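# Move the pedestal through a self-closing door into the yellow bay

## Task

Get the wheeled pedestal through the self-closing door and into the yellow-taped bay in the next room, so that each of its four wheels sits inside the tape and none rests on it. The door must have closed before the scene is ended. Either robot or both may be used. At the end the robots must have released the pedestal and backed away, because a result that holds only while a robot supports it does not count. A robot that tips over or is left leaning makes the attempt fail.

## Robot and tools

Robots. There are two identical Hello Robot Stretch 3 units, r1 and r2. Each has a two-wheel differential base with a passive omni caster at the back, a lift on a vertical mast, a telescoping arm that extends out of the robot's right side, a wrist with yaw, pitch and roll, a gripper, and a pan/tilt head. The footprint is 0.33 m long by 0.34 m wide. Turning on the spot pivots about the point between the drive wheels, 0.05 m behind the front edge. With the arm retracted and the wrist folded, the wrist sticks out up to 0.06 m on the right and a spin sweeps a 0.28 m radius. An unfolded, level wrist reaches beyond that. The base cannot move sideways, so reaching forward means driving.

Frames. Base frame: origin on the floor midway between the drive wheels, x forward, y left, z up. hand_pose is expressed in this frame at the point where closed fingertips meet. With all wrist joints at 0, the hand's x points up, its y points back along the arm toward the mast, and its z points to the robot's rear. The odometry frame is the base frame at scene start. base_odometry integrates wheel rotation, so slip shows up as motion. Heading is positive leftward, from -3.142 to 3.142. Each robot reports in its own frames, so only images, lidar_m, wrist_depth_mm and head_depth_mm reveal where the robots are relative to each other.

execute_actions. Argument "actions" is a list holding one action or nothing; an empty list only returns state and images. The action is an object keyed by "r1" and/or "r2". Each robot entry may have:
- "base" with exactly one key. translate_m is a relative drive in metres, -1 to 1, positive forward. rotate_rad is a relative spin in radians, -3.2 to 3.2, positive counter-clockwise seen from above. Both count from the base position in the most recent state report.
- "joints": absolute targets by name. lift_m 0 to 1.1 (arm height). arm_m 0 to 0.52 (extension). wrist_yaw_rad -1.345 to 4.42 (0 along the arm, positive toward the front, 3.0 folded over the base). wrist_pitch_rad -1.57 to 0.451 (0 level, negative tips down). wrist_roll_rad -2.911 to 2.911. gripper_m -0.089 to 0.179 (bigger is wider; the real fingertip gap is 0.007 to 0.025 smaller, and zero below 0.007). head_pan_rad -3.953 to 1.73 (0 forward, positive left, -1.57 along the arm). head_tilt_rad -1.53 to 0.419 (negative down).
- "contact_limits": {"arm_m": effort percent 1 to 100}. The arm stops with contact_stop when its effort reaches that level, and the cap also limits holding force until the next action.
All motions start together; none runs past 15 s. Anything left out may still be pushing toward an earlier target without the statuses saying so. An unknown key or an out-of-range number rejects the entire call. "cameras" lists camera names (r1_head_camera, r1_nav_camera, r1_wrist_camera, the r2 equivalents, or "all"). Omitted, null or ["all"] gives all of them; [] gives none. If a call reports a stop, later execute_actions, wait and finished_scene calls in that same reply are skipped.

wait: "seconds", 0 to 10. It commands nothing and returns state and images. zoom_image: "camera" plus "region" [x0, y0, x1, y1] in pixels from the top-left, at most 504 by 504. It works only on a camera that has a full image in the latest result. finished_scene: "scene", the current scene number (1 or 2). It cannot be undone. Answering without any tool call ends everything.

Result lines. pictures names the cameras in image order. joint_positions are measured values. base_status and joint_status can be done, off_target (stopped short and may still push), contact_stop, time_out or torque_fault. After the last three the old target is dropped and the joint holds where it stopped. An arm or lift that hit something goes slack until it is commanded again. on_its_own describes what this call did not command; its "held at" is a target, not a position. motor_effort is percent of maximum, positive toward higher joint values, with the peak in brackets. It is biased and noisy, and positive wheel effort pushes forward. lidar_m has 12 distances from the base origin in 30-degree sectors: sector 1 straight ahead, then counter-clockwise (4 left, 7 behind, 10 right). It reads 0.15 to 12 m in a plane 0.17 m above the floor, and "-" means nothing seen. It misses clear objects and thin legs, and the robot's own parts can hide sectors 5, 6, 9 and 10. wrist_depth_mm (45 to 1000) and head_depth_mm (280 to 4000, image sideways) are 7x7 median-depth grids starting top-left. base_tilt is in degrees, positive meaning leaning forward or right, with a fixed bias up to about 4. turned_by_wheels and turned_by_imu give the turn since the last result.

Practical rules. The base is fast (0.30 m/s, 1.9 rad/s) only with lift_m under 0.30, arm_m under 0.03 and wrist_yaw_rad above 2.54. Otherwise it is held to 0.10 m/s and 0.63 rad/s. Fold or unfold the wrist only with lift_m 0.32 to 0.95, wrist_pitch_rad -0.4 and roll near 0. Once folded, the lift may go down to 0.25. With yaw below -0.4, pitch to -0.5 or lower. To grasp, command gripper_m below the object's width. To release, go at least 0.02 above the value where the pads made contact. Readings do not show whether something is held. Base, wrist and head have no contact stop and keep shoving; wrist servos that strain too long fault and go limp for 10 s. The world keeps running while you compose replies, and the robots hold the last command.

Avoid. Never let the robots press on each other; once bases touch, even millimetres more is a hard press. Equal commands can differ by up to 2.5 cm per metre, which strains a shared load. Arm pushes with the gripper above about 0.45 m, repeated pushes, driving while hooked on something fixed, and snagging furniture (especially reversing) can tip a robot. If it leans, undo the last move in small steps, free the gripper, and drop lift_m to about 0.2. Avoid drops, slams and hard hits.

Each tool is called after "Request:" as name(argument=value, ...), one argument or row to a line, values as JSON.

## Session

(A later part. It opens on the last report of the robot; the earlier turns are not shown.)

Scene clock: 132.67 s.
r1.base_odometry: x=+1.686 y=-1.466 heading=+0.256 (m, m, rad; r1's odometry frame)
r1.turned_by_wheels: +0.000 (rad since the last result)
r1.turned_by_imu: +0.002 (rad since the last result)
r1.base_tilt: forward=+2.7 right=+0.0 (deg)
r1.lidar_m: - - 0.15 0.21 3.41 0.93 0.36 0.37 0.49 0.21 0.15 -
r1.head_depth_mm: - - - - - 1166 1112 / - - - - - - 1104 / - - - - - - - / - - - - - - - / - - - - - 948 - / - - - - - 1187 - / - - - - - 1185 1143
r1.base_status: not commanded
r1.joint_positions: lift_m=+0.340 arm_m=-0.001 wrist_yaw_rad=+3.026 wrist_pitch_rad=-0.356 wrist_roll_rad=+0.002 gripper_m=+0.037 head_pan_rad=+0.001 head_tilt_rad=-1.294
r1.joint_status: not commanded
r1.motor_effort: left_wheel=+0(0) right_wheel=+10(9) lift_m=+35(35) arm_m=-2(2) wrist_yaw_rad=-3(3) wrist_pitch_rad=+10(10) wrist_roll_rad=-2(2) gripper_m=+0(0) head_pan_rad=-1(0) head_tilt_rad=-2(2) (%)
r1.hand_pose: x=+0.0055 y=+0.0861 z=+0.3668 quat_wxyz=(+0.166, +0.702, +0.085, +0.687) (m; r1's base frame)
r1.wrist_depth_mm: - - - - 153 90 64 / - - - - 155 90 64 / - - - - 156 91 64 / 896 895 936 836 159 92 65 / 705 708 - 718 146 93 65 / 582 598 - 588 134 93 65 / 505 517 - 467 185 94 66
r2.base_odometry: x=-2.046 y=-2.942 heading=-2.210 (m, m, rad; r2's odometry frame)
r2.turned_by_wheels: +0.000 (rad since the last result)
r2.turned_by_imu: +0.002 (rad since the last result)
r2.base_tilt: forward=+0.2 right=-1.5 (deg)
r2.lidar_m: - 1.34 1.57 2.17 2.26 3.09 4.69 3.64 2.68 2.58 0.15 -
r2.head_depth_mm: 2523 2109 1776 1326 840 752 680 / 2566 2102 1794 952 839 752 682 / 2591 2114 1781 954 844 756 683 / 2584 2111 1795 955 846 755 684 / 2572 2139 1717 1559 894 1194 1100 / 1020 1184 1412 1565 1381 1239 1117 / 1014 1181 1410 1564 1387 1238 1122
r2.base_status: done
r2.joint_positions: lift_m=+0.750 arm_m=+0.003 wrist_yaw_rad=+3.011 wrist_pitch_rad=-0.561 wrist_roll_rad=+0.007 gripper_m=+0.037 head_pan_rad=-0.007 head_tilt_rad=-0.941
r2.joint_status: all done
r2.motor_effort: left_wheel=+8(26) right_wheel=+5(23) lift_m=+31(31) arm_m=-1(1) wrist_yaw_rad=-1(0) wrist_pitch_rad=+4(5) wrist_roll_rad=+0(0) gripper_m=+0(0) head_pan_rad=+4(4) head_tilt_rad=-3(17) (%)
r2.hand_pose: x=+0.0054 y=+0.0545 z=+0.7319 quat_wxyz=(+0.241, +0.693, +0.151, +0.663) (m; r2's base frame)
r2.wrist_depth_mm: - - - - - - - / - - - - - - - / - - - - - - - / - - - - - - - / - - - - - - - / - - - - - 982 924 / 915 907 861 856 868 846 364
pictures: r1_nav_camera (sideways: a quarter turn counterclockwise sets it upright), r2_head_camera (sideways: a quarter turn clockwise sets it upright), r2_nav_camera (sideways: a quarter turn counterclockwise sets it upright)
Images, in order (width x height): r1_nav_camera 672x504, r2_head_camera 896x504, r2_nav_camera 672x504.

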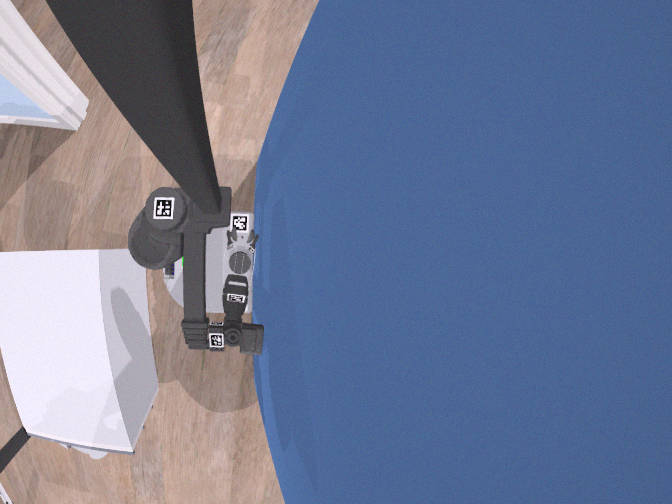

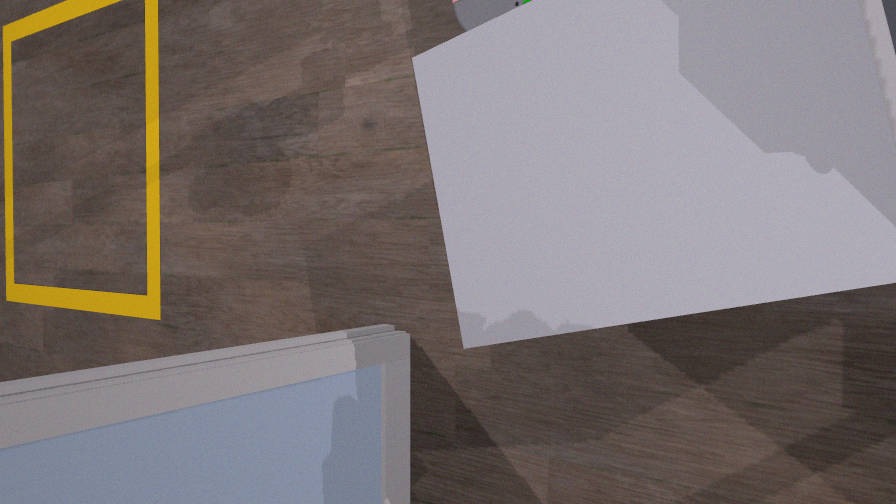

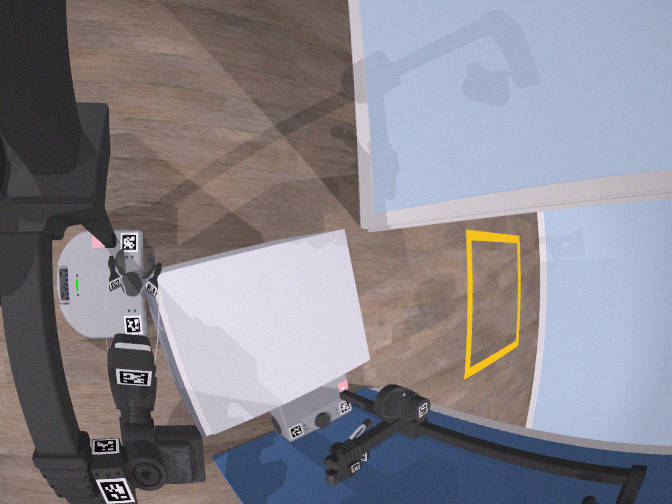

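Request:
execute_actions(
  actions=[
    {"r2":{"base":{"translate_m":0.25}}},
  ],
  cameras=["r2_head_camera","r2_nav_camera","r1_nav_camera"],
)

Scene clock: 137.13 s.
r1.base_odometry: x=+1.686 y=-1.466 heading=+0.256 (m, m, rad; r1's odometry frame)
r1.turned_by_wheels: +0.000 (rad since the last result)
r1.turned_by_imu: +0.001 (rad since the last result)
r1.base_tilt: forward=+2.7 right=+0.0 (deg)
r1.lidar_m: - - 0.15 0.21 3.41 0.28 0.28 0.30 0.48 0.21 0.15 -
r1.head_depth_mm: - - - - - 1172 1114 / - - - - - - 1105 / - - - - - - - / - - - - - - - / - - - - - 951 - / - - - - - 1181 - / - - - - - 1180 1145
r1.base_status: not commanded
r1.joint_positions: lift_m=+0.340 arm_m=-0.001 wrist_yaw_rad=+3.025 wrist_pitch_rad=-0.356 wrist_roll_rad=+0.002 gripper_m=+0.037 head_pan_rad=+0.001 head_tilt_rad=-1.294
r1.joint_status: not commanded
r1.motor_effort: left_wheel=-2(22) right_wheel=+7(10) lift_m=+35(35) arm_m=-1(1) wrist_yaw_rad=-1(2) wrist_pitch_rad=+10(10) wrist_roll_rad=-2(2) gripper_m=+0(0) head_pan_rad=-1(1) head_tilt_rad=-2(2) (%)
r1.hand_pose: x=+0.0057 y=+0.0861 z=+0.3668 quat_wxyz=(+0.166, +0.703, +0.085, +0.687) (m; r1's base frame)
r1.wrist_depth_mm: - - - - 152 90 63 / - - - - 154 90 64 / - - - - 156 91 64 / 882 895 919 838 158 92 64 / 709 708 - 713 145 92 65 / 590 597 - 592 134 93 65 / 341 507 - 458 184 94 66
r2.base_odometry: x=-2.195 y=-3.143 heading=-2.210 (m, m, rad; r2's odometry frame)
r2.turned_by_wheels: -0.001 (rad since the last result)
r2.turned_by_imu: +0.001 (rad since the last result)
r2.base_tilt: forward=+0.2 right=-1.5 (deg)
r2.lidar_m: - - 1.53 2.16 2.25 3.08 4.93 3.63 2.68 0.20 0.15 -
r2.head_depth_mm: 2548 2086 1791 1553 841 753 681 / 2551 2102 1781 1550 845 752 682 / 2569 2124 1792 1556 840 755 683 / 2577 2100 1796 1557 844 757 684 / 2589 2117 1801 1533 1356 1222 1106 / 2495 955 1096 1358 1371 1236 1116 / 759 900 1082 1353 1379 1229 1118
r2.base_status: translate_m off_target (by the wheels' count: +0.2499 of +0.2500)
r2.joint_positions: lift_m=+0.750 arm_m=+0.003 wrist_yaw_rad=+3.011 wrist_pitch_rad=-0.561 wrist_roll_rad=+0.007 gripper_m=+0.037 head_pan_rad=-0.007 head_tilt_rad=-0.941
r2.joint_status: not commanded
r2.on_its_own: right_wheel is at rest, and its effort (+22) is outside its rest range (-18 to +18)
r2.motor_effort: left_wheel=+1(17) right_wheel=+22(29) lift_m=+31(31) arm_m=-1(1) wrist_yaw_rad=-1(1) wrist_pitch_rad=+4(4) wrist_roll_rad=+0(0) gripper_m=+0(0) head_pan_rad=+4(4) head_tilt_rad=-3(3) (%)
r2.hand_pose: x=+0.0054 y=+0.0545 z=+0.7319 quat_wxyz=(+0.241, +0.693, +0.151, +0.663) (m; r2's base frame)
r2.wrist_depth_mm: - - - - - - 858 / - - - - - - 920 / - - - - - - 930 / - - - - - - 938 / - - - - - - 962 / - - - 998 - 965 931 / 891 889 856 862 865 833 839
pictures: r1_nav_camera (sideways: a quarter turn counterclockwise sets it upright), r2_head_camera (sideways: a quarter turn clockwise sets it upright), r2_nav_camera (sideways: a quarter turn counterclockwise sets it upright)
Images, in order (width x height): r1_nav_camera 672x504, r2_head_camera 896x504, r2_nav_camera 672x504.

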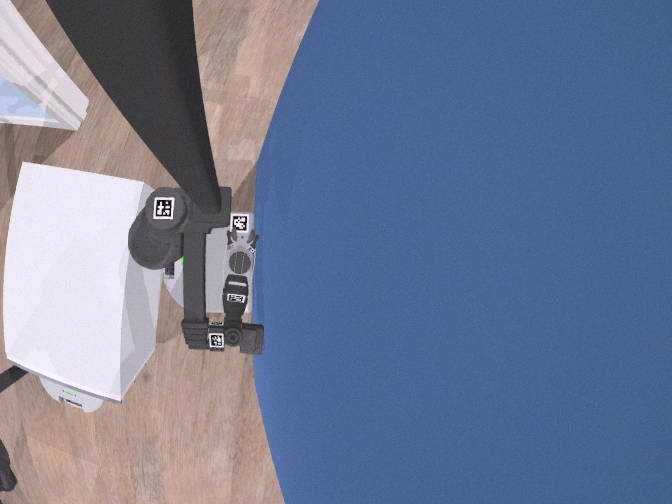

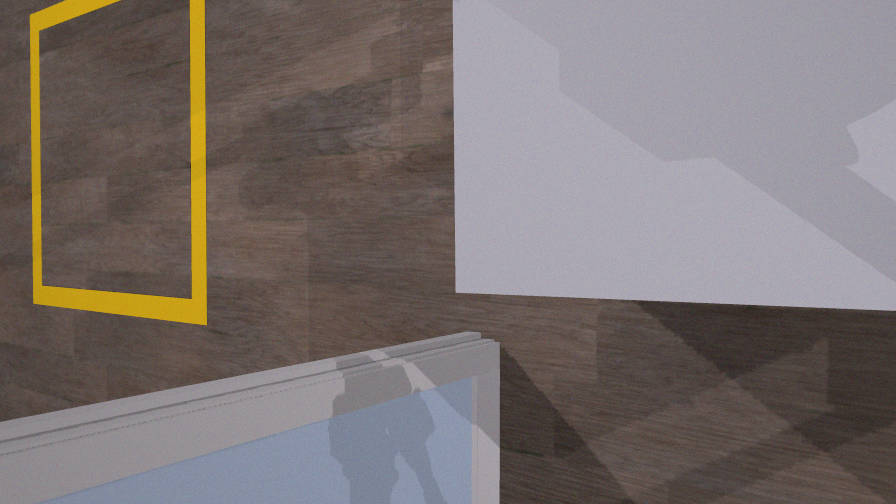

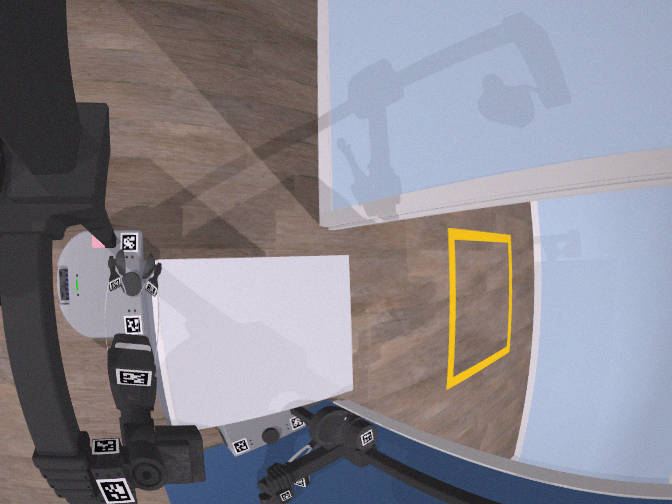

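Request:
execute_actions(
  actions=[
    {"r2":{"base":{"translate_m":0.35}}},
  ],
  cameras=["r2_nav_camera","r1_nav_camera"],
)

Scene clock: 143.80 s.
r1.base_odometry: x=+1.686 y=-1.466 heading=+0.256 (m, m, rad; r1's odometry frame)
r1.turned_by_wheels: +0.000 (rad since the last result)
r1.turned_by_imu: +0.002 (rad since the last result)
r1.base_tilt: forward=+2.7 right=+0.1 (deg)
r1.lidar_m: - - 0.15 0.21 0.33 0.29 0.29 3.07 4.91 0.21 0.15 -
r1.head_depth_mm: - - - - - 1171 1109 / - - - - - - 1102 / - - - - - - - / - - - - - - - / - - - - - 949 - / - - - - - 1184 - / - - - - - 1176 1143
r1.base_status: not commanded
r1.joint_positions: lift_m=+0.340 arm_m=-0.001 wrist_yaw_rad=+3.025 wrist_pitch_rad=-0.356 wrist_roll_rad=+0.002 gripper_m=+0.037 head_pan_rad=+0.001 head_tilt_rad=-1.294
r1.joint_status: not commanded
r1.motor_effort: left_wheel=-2(6) right_wheel=+7(7) lift_m=+35(34) arm_m=-2(2) wrist_yaw_rad=-2(3) wrist_pitch_rad=+10(10) wrist_roll_rad=-2(2) gripper_m=+0(0) head_pan_rad=-1(1) head_tilt_rad=-1(2) (%)
r1.hand_pose: x=+0.0057 y=+0.0861 z=+0.3668 quat_wxyz=(+0.166, +0.703, +0.085, +0.687) (m; r1's base frame)
r1.wrist_depth_mm: 295 - - - 151 90 63 / 304 - - - 154 90 64 / 312 370 - - 156 91 64 / 315 384 928 839 158 92 64 / 323 417 - 712 146 92 65 / 329 438 - 586 134 93 65 / 335 434 - 462 185 94 66
r2.base_odometry: x=-2.404 y=-3.424 heading=-2.211 (m, m, rad; r2's odometry frame)
r2.turned_by_wheels: -0.001 (rad since the last result)
r2.turned_by_imu: -0.033 (rad since the last result)
r2.base_tilt: forward=+0.2 right=-1.5 (deg)
r2.lidar_m: - - 0.89 1.78 2.23 3.00 5.26 3.76 0.76 0.19 0.15 -
r2.head_depth_mm: 2566 2107 1790 1539 839 751 681 / 2559 2095 1777 1554 842 752 684 / 2571 2111 1793 1546 844 755 683 / 2573 2121 1798 957 845 756 684 / 2587 2118 1813 1563 1358 1181 694 / 2588 2121 1810 1555 1098 1231 1115 / 2610 2147 760 794 1021 1222 1123
r2.base_status: translate_m off_target (by the wheels' count: +0.3499 of +0.3500)
r2.joint_positions: lift_m=+0.750 arm_m=+0.003 wrist_yaw_rad=+3.011 wrist_pitch_rad=-0.561 wrist_roll_rad=+0.007 gripper_m=+0.037 head_pan_rad=-0.007 head_tilt_rad=-0.941
r2.joint_status: not commanded
r2.on_its_own: right_wheel is at rest, and its effort (+22) is outside its rest range (-18 to +18)
r2.motor_effort: left_wheel=+1(13) right_wheel=+22(33) lift_m=+31(31) arm_m=-1(1) wrist_yaw_rad=+0(0) wrist_pitch_rad=+4(4) wrist_roll_rad=+0(0) gripper_m=+1(0) head_pan_rad=+4(5) head_tilt_rad=-3(3) (%)
r2.hand_pose: x=+0.0054 y=+0.0545 z=+0.7319 quat_wxyz=(+0.241, +0.693, +0.151, +0.663) (m; r2's base frame)
r2.wrist_depth_mm: - - - - - 714 513 / - - - - - 743 538 / - - - - - 766 545 / - - - - - 790 550 / - - - - - 807 568 / - - 997 974 - 822 654 / 904 896 862 854 859 743 359
pictures: r1_nav_camera (sideways: a quarter turn counterclockwise sets it upright), r2_nav_camera (sideways: a quarter turn counterclockwise sets it upright)
Images, in order (width x height): r1_nav_camera 672x504, r2_nav_camera 672x504.

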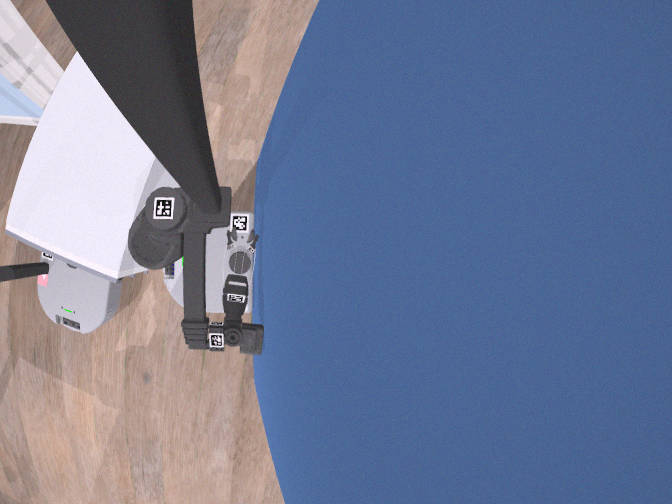

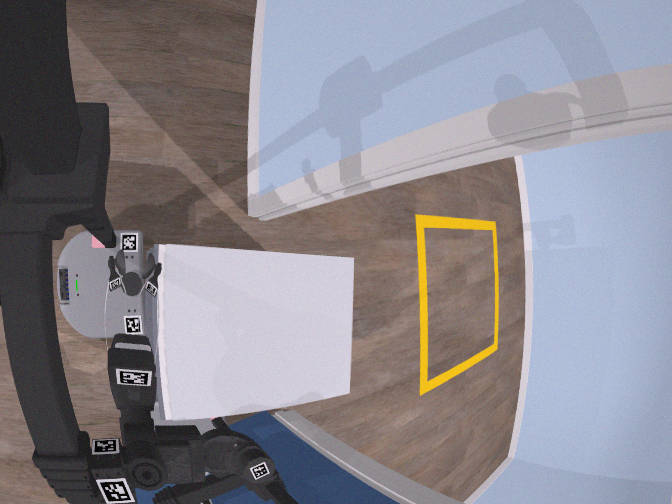

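Request:
execute_actions(
  actions=[
    {"r2":{"base":{"rotate_rad":0.04}}},
  ],
  cameras=[],
)

Request:
execute_actions(
  actions=[
    {"r2":{"base":{"translate_m":0.25}}},
  ],
  cameras=["r2_nav_camera","r1_nav_camera"],
)

Scene clock: 145.33 s.
r1.base_odometry: x=+1.686 y=-1.466 heading=+0.256 (m, m, rad; r1's odometry frame)
r1.turned_by_wheels: +0.000 (rad since the last result)
r1.turned_by_imu: +0.000 (rad since the last result)
r1.base_tilt: forward=+2.7 right=+0.0 (deg)
r1.lidar_m: - - 0.15 0.21 0.33 0.29 0.29 3.10 4.90 0.21 0.15 -
r1.head_depth_mm: - - - - - 1170 1109 / - - - - - - 1107 / - - - - - - - / - - - - - - - / - - - - - 951 - / - - - - - 1181 - / - - - - - 1175 1143
r1.base_status: not commanded
r1.joint_positions: lift_m=+0.340 arm_m=-0.001 wrist_yaw_rad=+3.025 wrist_pitch_rad=-0.356 wrist_roll_rad=+0.002 gripper_m=+0.037 head_pan_rad=+0.001 head_tilt_rad=-1.294
r1.joint_status: not commanded
r1.motor_effort: left_wheel=-2(2) right_wheel=+8(7) lift_m=+35(34) arm_m=-2(2) wrist_yaw_rad=-2(2) wrist_pitch_rad=+10(10) wrist_roll_rad=-2(2) gripper_m=+0(0) head_pan_rad=-1(1) head_tilt_rad=-2(2) (%)
r1.hand_pose: x=+0.0057 y=+0.0861 z=+0.3668 quat_wxyz=(+0.166, +0.703, +0.085, +0.687) (m; r1's base frame)
r1.wrist_depth_mm: 297 - - - 151 89 63 / 305 - - - 154 90 64 / 310 371 - - 156 91 64 / 317 386 907 843 158 92 65 / 323 415 - 710 146 92 65 / 330 438 - 590 134 93 65 / 333 435 - 462 185 94 66
r2.base_odometry: x=-2.404 y=-3.424 heading=-2.172 (m, m, rad; r2's odometry frame)
r2.turned_by_wheels: +0.039 (rad since the last result)
r2.turned_by_imu: +0.029 (rad since the last result)
r2.base_tilt: forward=+0.2 right=-1.5 (deg)
r2.lidar_m: - - 0.85 1.97 2.25 3.09 5.24 3.66 0.75 0.19 0.15 -
r2.head_depth_mm: 2576 2107 1774 1546 840 751 681 / 2554 2090 1783 1546 843 752 682 / 2556 2102 1787 956 843 758 682 / 2608 2106 1802 1497 847 758 684 / 2581 2122 1810 1562 1375 1200 704 / 2599 2129 1809 1504 1120 1233 1117 / 2601 2139 691 783 1045 1235 1121
r2.base_status: done
r2.joint_positions: lift_m=+0.750 arm_m=+0.003 wrist_yaw_rad=+3.011 wrist_pitch_rad=-0.561 wrist_roll_rad=+0.007 gripper_m=+0.037 head_pan_rad=-0.007 head_tilt_rad=-0.941
r2.joint_status: not commanded
r2.on_its_own: right_wheel is at rest, and its effort (+19) is outside its rest range (-18 to +18)
r2.motor_effort: left_wheel=-1(4) right_wheel=+19(30) lift_m=+31(31) arm_m=-1(1) wrist_yaw_rad=+0(0) wrist_pitch_rad=+4(4) wrist_roll_rad=+0(0) gripper_m=+0(0) head_pan_rad=+3(3) head_tilt_rad=-3(3) (%)
r2.hand_pose: x=+0.0054 y=+0.0545 z=+0.7319 quat_wxyz=(+0.241, +0.693, +0.151, +0.663) (m; r2's base frame)
r2.wrist_depth_mm: - - - - - 739 531 / - - - - - 773 545 / - - - - - 784 555 / - - - - - 818 560 / - - - - - 836 559 / - - - 989 - 848 627 / 887 896 858 859 848 761 711
pictures: none
No camera images: the call's "cameras" was empty. Leave "cameras" out to get every camera's image.

Scene clock: 149.10 s.
r1.base_odometry: x=+1.686 y=-1.466 heading=+0.256 (m, m, rad; r1's odometry frame)
r1.turned_by_wheels: +0.000 (rad since the last result)
r1.turned_by_imu: +0.001 (rad since the last result)
r1.base_tilt: forward=+2.7 right=+0.0 (deg)
r1.lidar_m: - - 0.15 0.21 0.33 0.31 0.71 3.09 4.92 0.21 0.15 -
r1.head_depth_mm: - - - - - 1166 1109 / - - - - - - 1100 / - - - - - - - / - - - - - - - / - - - - - 948 - / - - - - - 1179 - / - - - - - 1175 1145
r1.base_status: not commanded
r1.joint_positions: lift_m=+0.340 arm_m=-0.001 wrist_yaw_rad=+3.025 wrist_pitch_rad=-0.356 wrist_roll_rad=+0.002 gripper_m=+0.037 head_pan_rad=+0.001 head_tilt_rad=-1.294
r1.joint_status: not commanded
r1.motor_effort: left_wheel=-2(2) right_wheel=+9(7) lift_m=+35(34) arm_m=-2(2) wrist_yaw_rad=-3(1) wrist_pitch_rad=+10(10) wrist_roll_rad=-2(2) gripper_m=+0(1) head_pan_rad=-1(1) head_tilt_rad=-2(2) (%)
r1.hand_pose: x=+0.0057 y=+0.0861 z=+0.3668 quat_wxyz=(+0.166, +0.703, +0.085, +0.687) (m; r1's base frame)
r1.wrist_depth_mm: 293 - 627 - 151 89 63 / 301 - 673 - 154 90 64 / 306 362 712 - 156 91 64 / 314 382 815 834 158 92 64 / 321 408 - 721 146 92 65 / 330 434 - 587 134 93 65 / 339 433 - 461 185 94 66
r2.base_odometry: x=-2.546 y=-3.630 heading=-2.172 (m, m, rad; r2's odometry frame)
r2.turned_by_wheels: -0.001 (rad since the last result)
r2.turned_by_imu: -0.112 (rad since the last result)
r2.base_tilt: forward=+0.2 right=-1.6 (deg)
r2.lidar_m: - - 0.49 0.76 2.22 2.82 5.50 4.13 0.72 0.19 0.15 -
r2.head_depth_mm: 2569 2093 1775 1546 841 753 680 / 2562 2095 1782 1551 844 755 682 / 2575 2109 1786 1551 844 755 683 / 2586 2120 1795 1560 847 757 684 / 2599 2115 1804 1558 1308 778 687 / 2572 2115 1817 1561 1383 1235 1116 / 2596 2133 1800 1568 1379 870 1089
r2.base_status: done
r2.joint_positions: lift_m=+0.750 arm_m=+0.003 wrist_yaw_rad=+3.011 wrist_pitch_rad=-0.561 wrist_roll_rad=+0.007 gripper_m=+0.037 head_pan_rad=-0.006 head_tilt_rad=-0.942
r2.joint_status: not commanded
r2.on_its_own: right_wheel is at rest, and its effort (+21) is outside its rest range (-18 to +18)
r2.motor_effort: left_wheel=+0(23) right_wheel=+21(37) lift_m=+31(31) arm_m=-1(1) wrist_yaw_rad=-1(0) wrist_pitch_rad=+4(4) wrist_roll_rad=+0(0) gripper_m=+0(0) head_pan_rad=+3(3) head_tilt_rad=-2(3) (%)
r2.hand_pose: x=+0.0054 y=+0.0545 z=+0.7319 quat_wxyz=(+0.241, +0.693, +0.150, +0.663) (m; r2's base frame)
r2.wrist_depth_mm: - - - - 550 350 346 / - - - - 593 383 - / - - - - 630 420 - / - - - - 675 485 - / - - - - 633 591 - / - - - 976 - 933 956 / 876 886 850 868 361 360 361
pictures: r1_nav_camera (sideways: a quarter turn counterclockwise sets it upright), r2_nav_camera (sideways: a quarter turn counterclockwise sets it upright)
Images, in order (width x height): r1_nav_camera 672x504, r2_nav_camera 672x504.

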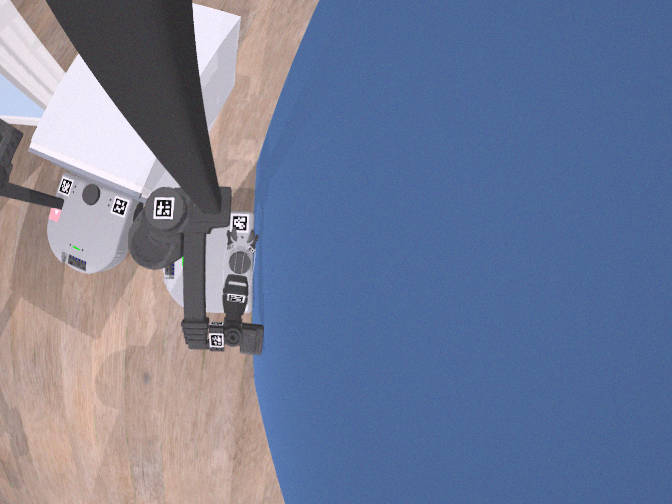

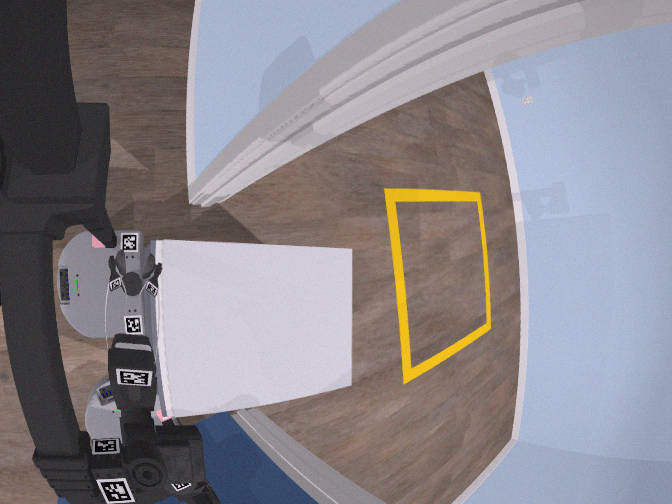

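Request:
execute_actions(
  actions=[
    {"r2":{"base":{"rotate_rad":0.2}}},
  ],
  cameras=[],
)

Request:
execute_actions(
  actions=[
    {"r2":{"base":{"translate_m":0.25}}},
  ],
  cameras=["r2_nav_camera","r1_nav_camera"],
)

Scene clock: 151.13 s.
r1.base_odometry: x=+1.686 y=-1.466 heading=+0.256 (m, m, rad; r1's odometry frame)
r1.turned_by_wheels: +0.000 (rad since the last result)
r1.turned_by_imu: +0.001 (rad since the last result)
r1.base_tilt: forward=+2.7 right=+0.0 (deg)
r1.lidar_m: - - 0.15 0.21 0.33 0.31 0.70 3.08 4.90 0.21 0.15 -
r1.head_depth_mm: - - - - - 1171 1109 / - - - - - - 1102 / - - - - - - - / - - - - - - - / - - - - - 948 - / - - - - - 1183 - / - - - - - 1177 1147
r1.base_status: not commanded
r1.joint_positions: lift_m=+0.340 arm_m=-0.001 wrist_yaw_rad=+3.025 wrist_pitch_rad=-0.356 wrist_roll_rad=+0.002 gripper_m=+0.037 head_pan_rad=+0.001 head_tilt_rad=-1.294
r1.joint_status: not commanded
r1.motor_effort: left_wheel=-2(2) right_wheel=+8(8) lift_m=+34(34) arm_m=-2(2) wrist_yaw_rad=-2(3) wrist_pitch_rad=+10(10) wrist_roll_rad=-2(2) gripper_m=+0(0) head_pan_rad=-1(0) head_tilt_rad=-2(2) (%)
r1.hand_pose: x=+0.0057 y=+0.0861 z=+0.3668 quat_wxyz=(+0.166, +0.703, +0.085, +0.687) (m; r1's base frame)
r1.wrist_depth_mm: 292 - 628 - 151 89 63 / 299 - 672 - 153 90 64 / 306 362 716 - 156 91 64 / 313 381 805 841 158 92 64 / 322 408 - 721 146 92 65 / 328 434 - 587 134 93 65 / 352 432 - 461 184 94 66
r2.base_odometry: x=-2.546 y=-3.629 heading=-1.973 (m, m, rad; r2's odometry frame)
r2.turned_by_wheels: +0.199 (rad since the last result)
r2.turned_by_imu: +0.129 (rad since the last result)
r2.base_tilt: forward=+0.2 right=-1.6 (deg)
r2.lidar_m: - - 0.41 1.19 2.29 3.17 5.48 3.56 0.67 0.19 0.15 -
r2.head_depth_mm: 2555 2084 1780 1540 839 752 682 / 2560 2091 1784 1550 843 754 682 / 2577 2101 1788 955 842 755 684 / 2561 2107 1783 1555 842 754 686 / 2573 2118 1798 1554 1377 1215 705 / 2582 2125 1805 1556 1374 1092 1118 / 2593 2126 1804 1564 750 847 1113
r2.base_status: rotate_rad off_target (by the wheels' count: +0.1992 of +0.2000)
r2.joint_positions: lift_m=+0.750 arm_m=+0.003 wrist_yaw_rad=+3.011 wrist_pitch_rad=-0.561 wrist_roll_rad=+0.007 gripper_m=+0.037 head_pan_rad=-0.006 head_tilt_rad=-0.942
r2.joint_status: not commanded
r2.on_its_own: right_wheel is at rest, and its effort (+21) is outside its rest range (-18 to +18)
r2.motor_effort: left_wheel=-2(5) right_wheel=+21(32) lift_m=+31(31) arm_m=-1(1) wrist_yaw_rad=+0(1) wrist_pitch_rad=+4(4) wrist_roll_rad=+0(0) gripper_m=+0(0) head_pan_rad=+4(3) head_tilt_rad=-3(2) (%)
r2.hand_pose: x=+0.0054 y=+0.0545 z=+0.7319 quat_wxyz=(+0.241, +0.693, +0.150, +0.663) (m; r2's base frame)
r2.wrist_depth_mm: - - - - 764 440 314 / - - - - 796 451 338 / - - - - 836 444 381 / - - - - 880 450 459 / - - - - 798 516 - / - - - - - 599 940 / 892 900 848 866 829 813 827
pictures: none
No camera images: the call's "cameras" was empty. Leave "cameras" out to get every camera's image.

Scene clock: 154.73 s.
r1.base_odometry: x=+1.686 y=-1.466 heading=+0.256 (m, m, rad; r1's odometry frame)
r1.turned_by_wheels: +0.000 (rad since the last result)
r1.turned_by_imu: +0.001 (rad since the last result)
r1.base_tilt: forward=+2.7 right=+0.1 (deg)
r1.lidar_m: - - 0.15 0.21 0.47 0.61 2.79 3.11 4.91 0.21 0.15 -
r1.head_depth_mm: - - - - - 1169 1109 / - - - - - - 1100 / - - - - - - - / - - - - - - - / - - - - - 949 - / - - - - - 1175 - / - - - - - 1172 1146
r1.base_status: not commanded
r1.joint_positions: lift_m=+0.340 arm_m=-0.001 wrist_yaw_rad=+3.025 wrist_pitch_rad=-0.356 wrist_roll_rad=+0.002 gripper_m=+0.037 head_pan_rad=+0.001 head_tilt_rad=-1.294
r1.joint_status: not commanded
r1.motor_effort: left_wheel=-2(2) right_wheel=+8(8) lift_m=+34(35) arm_m=-1(2) wrist_yaw_rad=-2(3) wrist_pitch_rad=+10(10) wrist_roll_rad=-2(2) gripper_m=+0(0) head_pan_rad=-1(1) head_tilt_rad=-2(2) (%)
r1.hand_pose: x=+0.0057 y=+0.0861 z=+0.3668 quat_wxyz=(+0.166, +0.703, +0.085, +0.687) (m; r1's base frame)
r1.wrist_depth_mm: 360 - 604 807 152 90 63 / 390 - 646 846 153 90 64 / 440 416 693 927 156 91 64 / 491 462 752 838 159 92 65 / 489 517 - 716 146 92 65 / 469 569 - 588 134 93 65 / 480 516 - 462 185 94 66
r2.base_odometry: x=-2.644 y=-3.859 heading=-1.974 (m, m, rad; r2's odometry frame)
r2.turned_by_wheels: -0.001 (rad since the last result)
r2.turned_by_imu: -0.182 (rad since the last result)
r2.base_tilt: forward=+0.2 right=-1.5 (deg)
r2.lidar_m: - - 0.30 0.30 2.24 2.75 5.42 4.38 0.49 0.19 0.15 -
r2.head_depth_mm: 2552 2103 1774 1545 840 751 682 / 2541 2104 1783 1547 841 753 683 / 2572 2101 1784 1544 844 754 683 / 2562 2115 1797 1553 845 756 684 / 2575 2125 1796 1560 874 766 684 / 2603 2126 1790 1563 1384 1232 1118 / 2559 2149 1799 1563 1378 1241 1117
r2.base_status: done
r2.joint_positions: lift_m=+0.750 arm_m=+0.003 wrist_yaw_rad=+3.011 wrist_pitch_rad=-0.561 wrist_roll_rad=+0.007 gripper_m=+0.037 head_pan_rad=-0.006 head_tilt_rad=-0.942
r2.joint_status: not commanded
r2.on_its_own: right_wheel is at rest, and its effort (+21) is outside its rest range (-18 to +18)
r2.motor_effort: left_wheel=+0(20) right_wheel=+21(31) lift_m=+31(31) arm_m=-1(1) wrist_yaw_rad=-1(1) wrist_pitch_rad=+4(4) wrist_roll_rad=+0(0) gripper_m=+0(0) head_pan_rad=+3(4) head_tilt_rad=-3(2) (%)
r2.hand_pose: x=+0.0054 y=+0.0545 z=+0.7319 quat_wxyz=(+0.241, +0.693, +0.150, +0.663) (m; r2's base frame)
r2.wrist_depth_mm: - - - 320 351 - - / - - - 358 399 - - / - - - 400 - - - / - - - 463 - - - / - - - 530 - - - / - - 985 642 - 961 952 / 886 894 868 812 362 362 356
pictures: r1_nav_camera (sideways: a quarter turn counterclockwise sets it upright), r2_nav_camera (sideways: a quarter turn counterclockwise sets it upright)
Images, in order (width x height): r1_nav_camera 672x504, r2_nav_camera 672x504.

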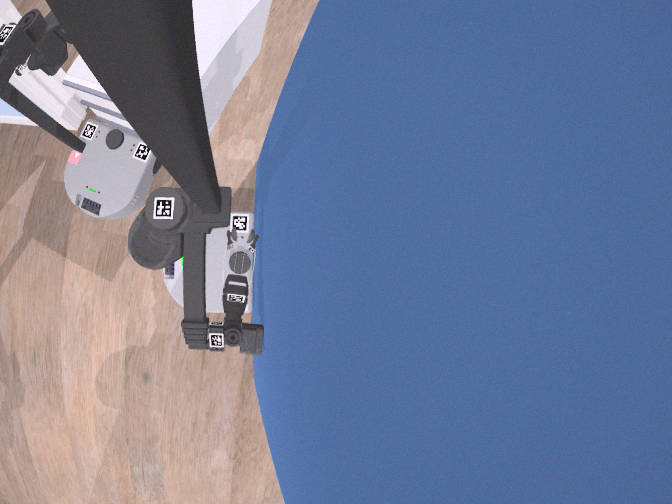

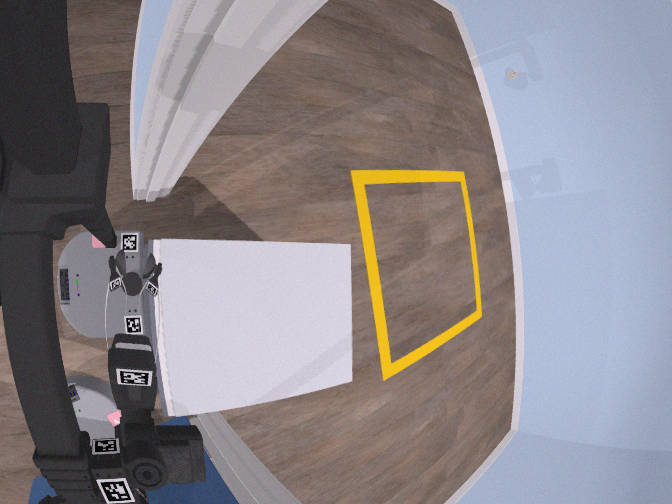

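Request:
execute_actions(
  actions=[
    {"r2":{"base":{"rotate_rad":0.3}}},
  ],
  cameras=[],
)

Request:
execute_actions(
  actions=[
    {"r2":{"base":{"translate_m":0.3}}},
  ],
  cameras=["r2_nav_camera","r2_head_camera"],
)

Scene clock: 156.43 s.
r1.base_odometry: x=+1.686 y=-1.466 heading=+0.256 (m, m, rad; r1's odometry frame)
r1.turned_by_wheels: +0.000 (rad since the last result)
r1.turned_by_imu: +0.000 (rad since the last result)
r1.base_tilt: forward=+2.7 right=+0.0 (deg)
r1.lidar_m: - - 0.15 0.21 0.48 0.60 2.79 3.08 4.89 0.21 0.15 -
r1.head_depth_mm: - - - - - 1168 1111 / - - - - - - 1102 / - - - - - - - / - - - - - - - / - - - - - 950 - / - - - - - 1181 - / - - - - - 1171 1146
r1.base_status: not commanded
r1.joint_positions: lift_m=+0.340 arm_m=-0.001 wrist_yaw_rad=+3.025 wrist_pitch_rad=-0.356 wrist_roll_rad=+0.002 gripper_m=+0.037 head_pan_rad=+0.001 head_tilt_rad=-1.294
r1.joint_status: not commanded
r1.motor_effort: left_wheel=-2(2) right_wheel=+8(8) lift_m=+35(34) arm_m=-2(2) wrist_yaw_rad=-3(2) wrist_pitch_rad=+10(10) wrist_roll_rad=-2(2) gripper_m=+0(0) head_pan_rad=-1(1) head_tilt_rad=-2(2) (%)
r1.hand_pose: x=+0.0057 y=+0.0861 z=+0.3668 quat_wxyz=(+0.166, +0.703, +0.085, +0.687) (m; r1's base frame)
r1.wrist_depth_mm: 374 - 597 814 152 89 63 / 412 - 641 846 153 90 64 / 461 438 694 918 156 91 64 / 522 481 747 832 158 92 64 / 485 557 - 716 145 92 65 / 458 579 - 586 134 93 65 / 462 512 - 465 185 94 66
r2.base_odometry: x=-2.644 y=-3.859 heading=-1.675 (m, m, rad; r2's odometry frame)
r2.turned_by_wheels: +0.299 (rad since the last result)
r2.turned_by_imu: +0.197 (rad since the last result)
r2.base_tilt: forward=+0.2 right=-1.5 (deg)
r2.lidar_m: - 3.04 0.30 0.32 2.34 3.27 5.67 0.92 0.48 0.19 0.15 -
r2.head_depth_mm: 2546 2093 1772 1546 840 752 682 / 2559 2091 1780 953 840 753 682 / 2561 2099 1788 957 843 754 685 / 2575 2105 1791 1560 860 756 685 / 2577 2133 1793 1560 1374 1236 712 / 2573 2133 1801 1556 1390 1232 1116 / 2593 2131 1804 1570 1379 1237 842
r2.base_status: rotate_rad off_target (by the wheels' count: +0.2992 of +0.3000)
r2.joint_positions: lift_m=+0.750 arm_m=+0.003 wrist_yaw_rad=+3.011 wrist_pitch_rad=-0.561 wrist_roll_rad=+0.007 gripper_m=+0.037 head_pan_rad=-0.006 head_tilt_rad=-0.942
r2.joint_status: not commanded
r2.on_its_own: right_wheel is at rest, and its effort (+23) is outside its rest range (-18 to +18)
r2.motor_effort: left_wheel=-2(6) right_wheel=+23(32) lift_m=+31(31) arm_m=-1(2) wrist_yaw_rad=+0(1) wrist_pitch_rad=+4(4) wrist_roll_rad=+0(0) gripper_m=+0(0) head_pan_rad=+3(3) head_tilt_rad=-3(3) (%)
r2.hand_pose: x=+0.0054 y=+0.0545 z=+0.7319 quat_wxyz=(+0.241, +0.693, +0.150, +0.663) (m; r2's base frame)
r2.wrist_depth_mm: - - - 984 308 336 - / - - - - 349 - - / - - - - 391 - - / - - - - 445 - - / - - - - 513 - - / - - - 946 - 952 964 / 878 888 864 841 814 831 835
pictures: none
No camera images: the call's "cameras" was empty. Leave "cameras" out to get every camera's image.

Scene clock: 160.63 s.
r1.base_odometry: x=+1.686 y=-1.466 heading=+0.256 (m, m, rad; r1's odometry frame)
r1.turned_by_wheels: +0.000 (rad since the last result)
r1.turned_by_imu: +0.001 (rad since the last result)
r1.base_tilt: forward=+2.7 right=+0.0 (deg)
r1.lidar_m: - - 0.15 0.21 0.63 0.93 2.79 3.08 4.90 0.21 0.15 -
r1.head_depth_mm: - - - - - 1170 1111 / - - - - - - 1104 / - - - - - - - / - - - - - - - / - - - - - 952 - / - - - - - 1187 - / - - - - - 1175 1143
r1.base_status: not commanded
r1.joint_positions: lift_m=+0.340 arm_m=-0.001 wrist_yaw_rad=+3.025 wrist_pitch_rad=-0.356 wrist_roll_rad=+0.002 gripper_m=+0.037 head_pan_rad=+0.001 head_tilt_rad=-1.294
r1.joint_status: not commanded
r1.motor_effort: left_wheel=-2(2) right_wheel=+8(7) lift_m=+35(34) arm_m=-2(2) wrist_yaw_rad=-2(2) wrist_pitch_rad=+10(10) wrist_roll_rad=-2(2) gripper_m=+0(0) head_pan_rad=-1(0) head_tilt_rad=-2(3) (%)
r1.hand_pose: x=+0.0057 y=+0.0861 z=+0.3668 quat_wxyz=(+0.166, +0.703, +0.085, +0.687) (m; r1's base frame)
r1.wrist_depth_mm: - - 593 792 151 89 63 / - - 644 827 154 90 64 / 757 729 694 891 156 91 64 / 588 597 784 835 158 92 65 / 515 593 - 727 145 92 65 / 555 593 - 595 134 93 65 / 509 514 - 461 184 94 66
r2.base_odometry: x=-2.675 y=-4.157 heading=-1.675 (m, m, rad; r2's odometry frame)
r2.turned_by_wheels: -0.001 (rad since the last result)
r2.turned_by_imu: -0.212 (rad since the last result)
r2.base_tilt: forward=+0.2 right=-1.6 (deg)
r2.lidar_m: - - 2.52 0.76 0.34 2.76 5.26 1.13 0.57 0.19 0.15 -
r2.head_depth_mm: 2550 2087 1773 1544 840 751 681 / 2570 2106 1775 1557 840 752 683 / 2494 2110 1781 1554 845 757 684 / 2500 2110 1796 1553 845 755 685 / 2455 2115 1797 1559 1330 781 694 / 2440 2127 1804 1562 1380 1236 1117 / 2413 2140 1814 1568 1378 1240 1117
r2.base_status: done
r2.joint_positions: lift_m=+0.750 arm_m=+0.003 wrist_yaw_rad=+3.011 wrist_pitch_rad=-0.561 wrist_roll_rad=+0.007 gripper_m=+0.037 head_pan_rad=-0.006 head_tilt_rad=-0.942
r2.joint_status: not commanded
r2.on_its_own: right_wheel is at rest, and its effort (+21) is outside its rest range (-18 to +18)
r2.motor_effort: left_wheel=+1(5) right_wheel=+21(32) lift_m=+31(31) arm_m=-1(1) wrist_yaw_rad=+0(0) wrist_pitch_rad=+4(4) wrist_roll_rad=+0(0) gripper_m=+0(0) head_pan_rad=+3(3) head_tilt_rad=-2(3) (%)
r2.hand_pose: x=+0.0054 y=+0.0545 z=+0.7319 quat_wxyz=(+0.241, +0.693, +0.150, +0.663) (m; r2's base frame)
r2.wrist_depth_mm: 283 - - - - - - / 320 315 - - - - - / - 356 - - - - - / - 406 - - - - - / - 498 - - - - - / - 983 559 968 - 983 937 / 887 896 732 855 364 361 358
pictures: r2_head_camera (sideways: a quarter turn clockwise sets it upright), r2_nav_camera (sideways: a quarter turn counterclockwise sets it upright)
Images, in order (width x height): r2_head_camera 896x504, r2_nav_camera 672x504.

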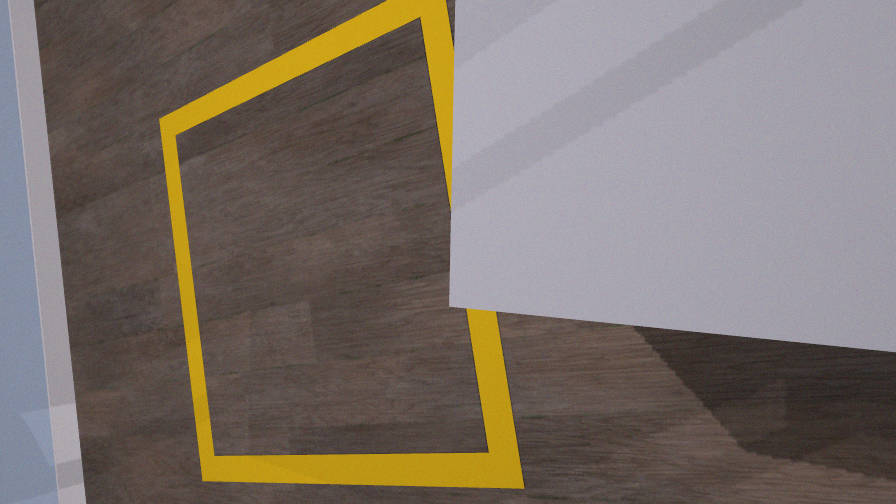

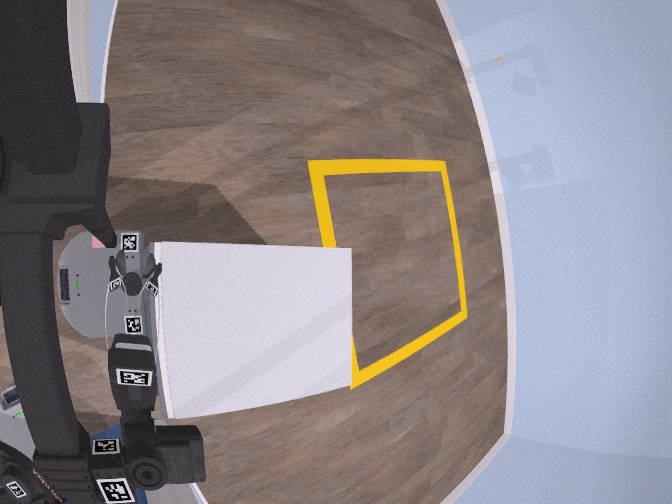

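Request:
execute_actions(
  actions=[
    {"r2":{"base":{"rotate_rad":0.6}}},
  ],
  cameras=[],
)

Request:
execute_actions(
  actions=[
    {"r2":{"base":{"translate_m":0.3}}},
  ],
  cameras=["r2_nav_camera","r2_head_camera"],
)

Scene clock: 163.20 s.
r1.base_odometry: x=+1.686 y=-1.466 heading=+0.256 (m, m, rad; r1's odometry frame)
r1.turned_by_wheels: +0.000 (rad since the last result)
r1.turned_by_imu: +0.001 (rad since the last result)
r1.base_tilt: forward=+2.7 right=+0.0 (deg)
r1.lidar_m: - - 0.15 0.21 0.66 0.75 2.79 3.09 4.93 0.21 0.15 -
r1.head_depth_mm: - - - - - 1168 1110 / - - - - - - 1101 / - - - - - - - / - - - - - - - / - - - - - 948 - / - - - - - 1185 - / - - - - - 1178 1151
r1.base_status: not commanded
r1.joint_positions: lift_m=+0.340 arm_m=-0.001 wrist_yaw_rad=+3.025 wrist_pitch_rad=-0.356 wrist_roll_rad=+0.002 gripper_m=+0.037 head_pan_rad=+0.001 head_tilt_rad=-1.294
r1.joint_status: not commanded
r1.motor_effort: left_wheel=-2(2) right_wheel=+7(8) lift_m=+35(35) arm_m=-2(2) wrist_yaw_rad=-2(2) wrist_pitch_rad=+10(10) wrist_roll_rad=-2(2) gripper_m=+0(0) head_pan_rad=-1(2) head_tilt_rad=-2(3) (%)
r1.hand_pose: x=+0.0057 y=+0.0861 z=+0.3668 quat_wxyz=(+0.166, +0.703, +0.085, +0.687) (m; r1's base frame)
r1.wrist_depth_mm: - - 606 785 152 89 63 / - - 665 827 154 90 64 / - 776 715 903 156 91 64 / 584 592 801 833 158 91 65 / 505 530 - 720 146 93 65 / 515 568 - 584 134 93 65 / 503 506 - 461 185 94 66
r2.base_odometry: x=-2.675 y=-4.157 heading=-1.076 (m, m, rad; r2's odometry frame)
r2.turned_by_wheels: +0.599 (rad since the last result)
r2.turned_by_imu: +0.390 (rad since the last result)
r2.base_tilt: forward=+0.2 right=-1.6 (deg)
r2.lidar_m: - 0.15 2.27 0.32 2.55 4.19 5.51 0.57 0.52 0.18 0.15 -
r2.head_depth_mm: 2408 2080 1774 1542 840 752 680 / 2448 2103 1781 952 839 755 684 / 2485 2109 1780 1543 857 755 684 / 2521 2114 1785 1548 1377 1197 702 / 2580 2113 1795 1550 1373 1234 1113 / 2584 2122 1785 1562 1379 1234 1120 / 2594 2133 1803 1570 1375 1237 1120
r2.base_status: rotate_rad off_target (by the wheels' count: +0.5991 of +0.6000)
r2.joint_positions: lift_m=+0.750 arm_m=+0.003 wrist_yaw_rad=+3.011 wrist_pitch_rad=-0.561 wrist_roll_rad=+0.007 gripper_m=+0.037 head_pan_rad=-0.006 head_tilt_rad=-0.942
r2.joint_status: not commanded
r2.on_its_own: right_wheel is at rest, and its effort (+24) is outside its rest range (-18 to +18)
r2.motor_effort: left_wheel=-1(4) right_wheel=+24(33) lift_m=+31(31) arm_m=-1(2) wrist_yaw_rad=-1(1) wrist_pitch_rad=+4(4) wrist_roll_rad=+0(0) gripper_m=+0(1) head_pan_rad=+3(4) head_tilt_rad=-2(2) (%)
r2.hand_pose: x=+0.0054 y=+0.0545 z=+0.7319 quat_wxyz=(+0.241, +0.693, +0.150, +0.663) (m; r2's base frame)
r2.wrist_depth_mm: - - 352 352 - - - / - - 390 390 - - - / - - 445 440 - - - / - - 508 501 - - - / - - - 594 - - - / - - - 706 - 977 961 / 906 889 872 820 839 843 831
pictures: none
No camera images: the call's "cameras" was empty. Leave "cameras" out to get every camera's image.

Scene clock: 167.47 s.
r1.base_odometry: x=+1.686 y=-1.466 heading=+0.256 (m, m, rad; r1's odometry frame)
r1.turned_by_wheels: +0.000 (rad since the last result)
r1.turned_by_imu: +0.001 (rad since the last result)
r1.base_tilt: forward=+2.6 right=+0.0 (deg)
r1.lidar_m: - - 0.15 0.21 0.98 0.93 2.78 3.10 4.93 0.21 0.15 -
r1.head_depth_mm: - - - - - 1169 1117 / - - - - - - 1104 / - - - - - - - / - - - - - - - / - - - - - 949 - / - - - - - 1179 - / - - - - - 1174 1146
r1.base_status: not commanded
r1.joint_positions: lift_m=+0.340 arm_m=-0.001 wrist_yaw_rad=+3.025 wrist_pitch_rad=-0.356 wrist_roll_rad=+0.002 gripper_m=+0.037 head_pan_rad=+0.001 head_tilt_rad=-1.294
r1.joint_status: not commanded
r1.motor_effort: left_wheel=-2(2) right_wheel=+8(7) lift_m=+35(35) arm_m=-2(2) wrist_yaw_rad=-1(2) wrist_pitch_rad=+10(10) wrist_roll_rad=-2(2) gripper_m=+0(0) head_pan_rad=-1(0) head_tilt_rad=-2(2) (%)
r1.hand_pose: x=+0.0057 y=+0.0861 z=+0.3668 quat_wxyz=(+0.166, +0.703, +0.085, +0.687) (m; r1's base frame)
r1.wrist_depth_mm: - - 827 813 152 89 63 / - - 893 863 154 90 64 / - 777 995 950 156 91 64 / 805 752 912 843 158 92 65 / 710 719 - 709 145 92 65 / 582 595 - 591 134 93 65 / 510 513 - 456 185 94 66
r2.base_odometry: x=-2.533 y=-4.421 heading=-1.077 (m, m, rad; r2's odometry frame)
r2.turned_by_wheels: -0.001 (rad since the last result)
r2.turned_by_imu: -0.128 (rad since the last result)
r2.base_tilt: forward=+0.2 right=-1.5 (deg)
r2.lidar_m: 2.53 2.67 2.29 0.92 0.42 0.45 6.15 0.70 0.64 0.18 0.15 -
r2.head_depth_mm: 2287 2099 1770 1546 839 751 680 / 2317 2111 1778 1490 842 755 684 / 2328 2108 1783 1552 1370 765 684 / 2363 2113 1789 1544 1375 1232 1104 / 2379 2097 1795 1554 1377 1231 1119 / 2376 2135 1795 1558 1380 1240 1123 / 2366 2135 1798 1565 1379 1235 1122
r2.base_status: translate_m off_target (by the wheels' count: +0.2999 of +0.3000)
r2.joint_positions: lift_m=+0.750 arm_m=+0.003 wrist_yaw_rad=+3.011 wrist_pitch_rad=-0.561 wrist_roll_rad=+0.007 gripper_m=+0.037 head_pan_rad=-0.006 head_tilt_rad=-0.942
r2.joint_status: not commanded
r2.on_its_own: right_wheel is at rest, and its effort (+22) is outside its rest range (-18 to +18)
r2.motor_effort: left_wheel=+1(6) right_wheel=+22(31) lift_m=+31(31) arm_m=-2(1) wrist_yaw_rad=+0(0) wrist_pitch_rad=+4(4) wrist_roll_rad=+0(0) gripper_m=+0(0) head_pan_rad=+3(3) head_tilt_rad=-3(3) (%)
r2.hand_pose: x=+0.0054 y=+0.0545 z=+0.7319 quat_wxyz=(+0.241, +0.693, +0.150, +0.663) (m; r2's base frame)
r2.wrist_depth_mm: 377 - - - - - - / 364 473 - - - - - / 385 495 - - - - - / 423 492 - - - - - / 514 528 - - - - - / - 593 795 998 - 969 970 / 885 802 831 863 848 834 827
pictures: r2_head_camera (sideways: a quarter turn clockwise sets it upright), r2_nav_camera (sideways: a quarter turn counterclockwise sets it upright)
Images, in order (width x height): r2_head_camera 896x504, r2_nav_camera 672x504.

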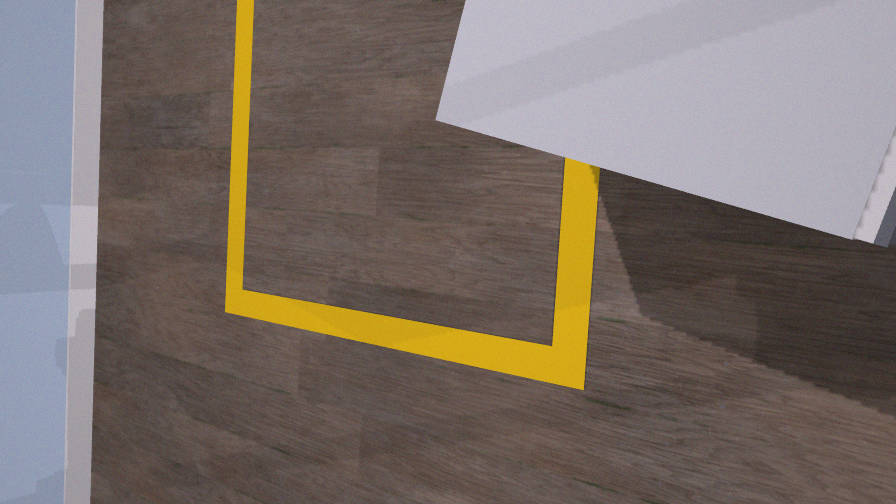

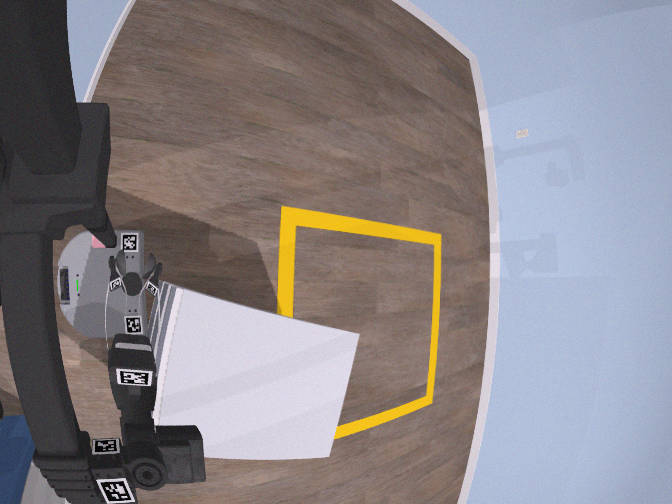

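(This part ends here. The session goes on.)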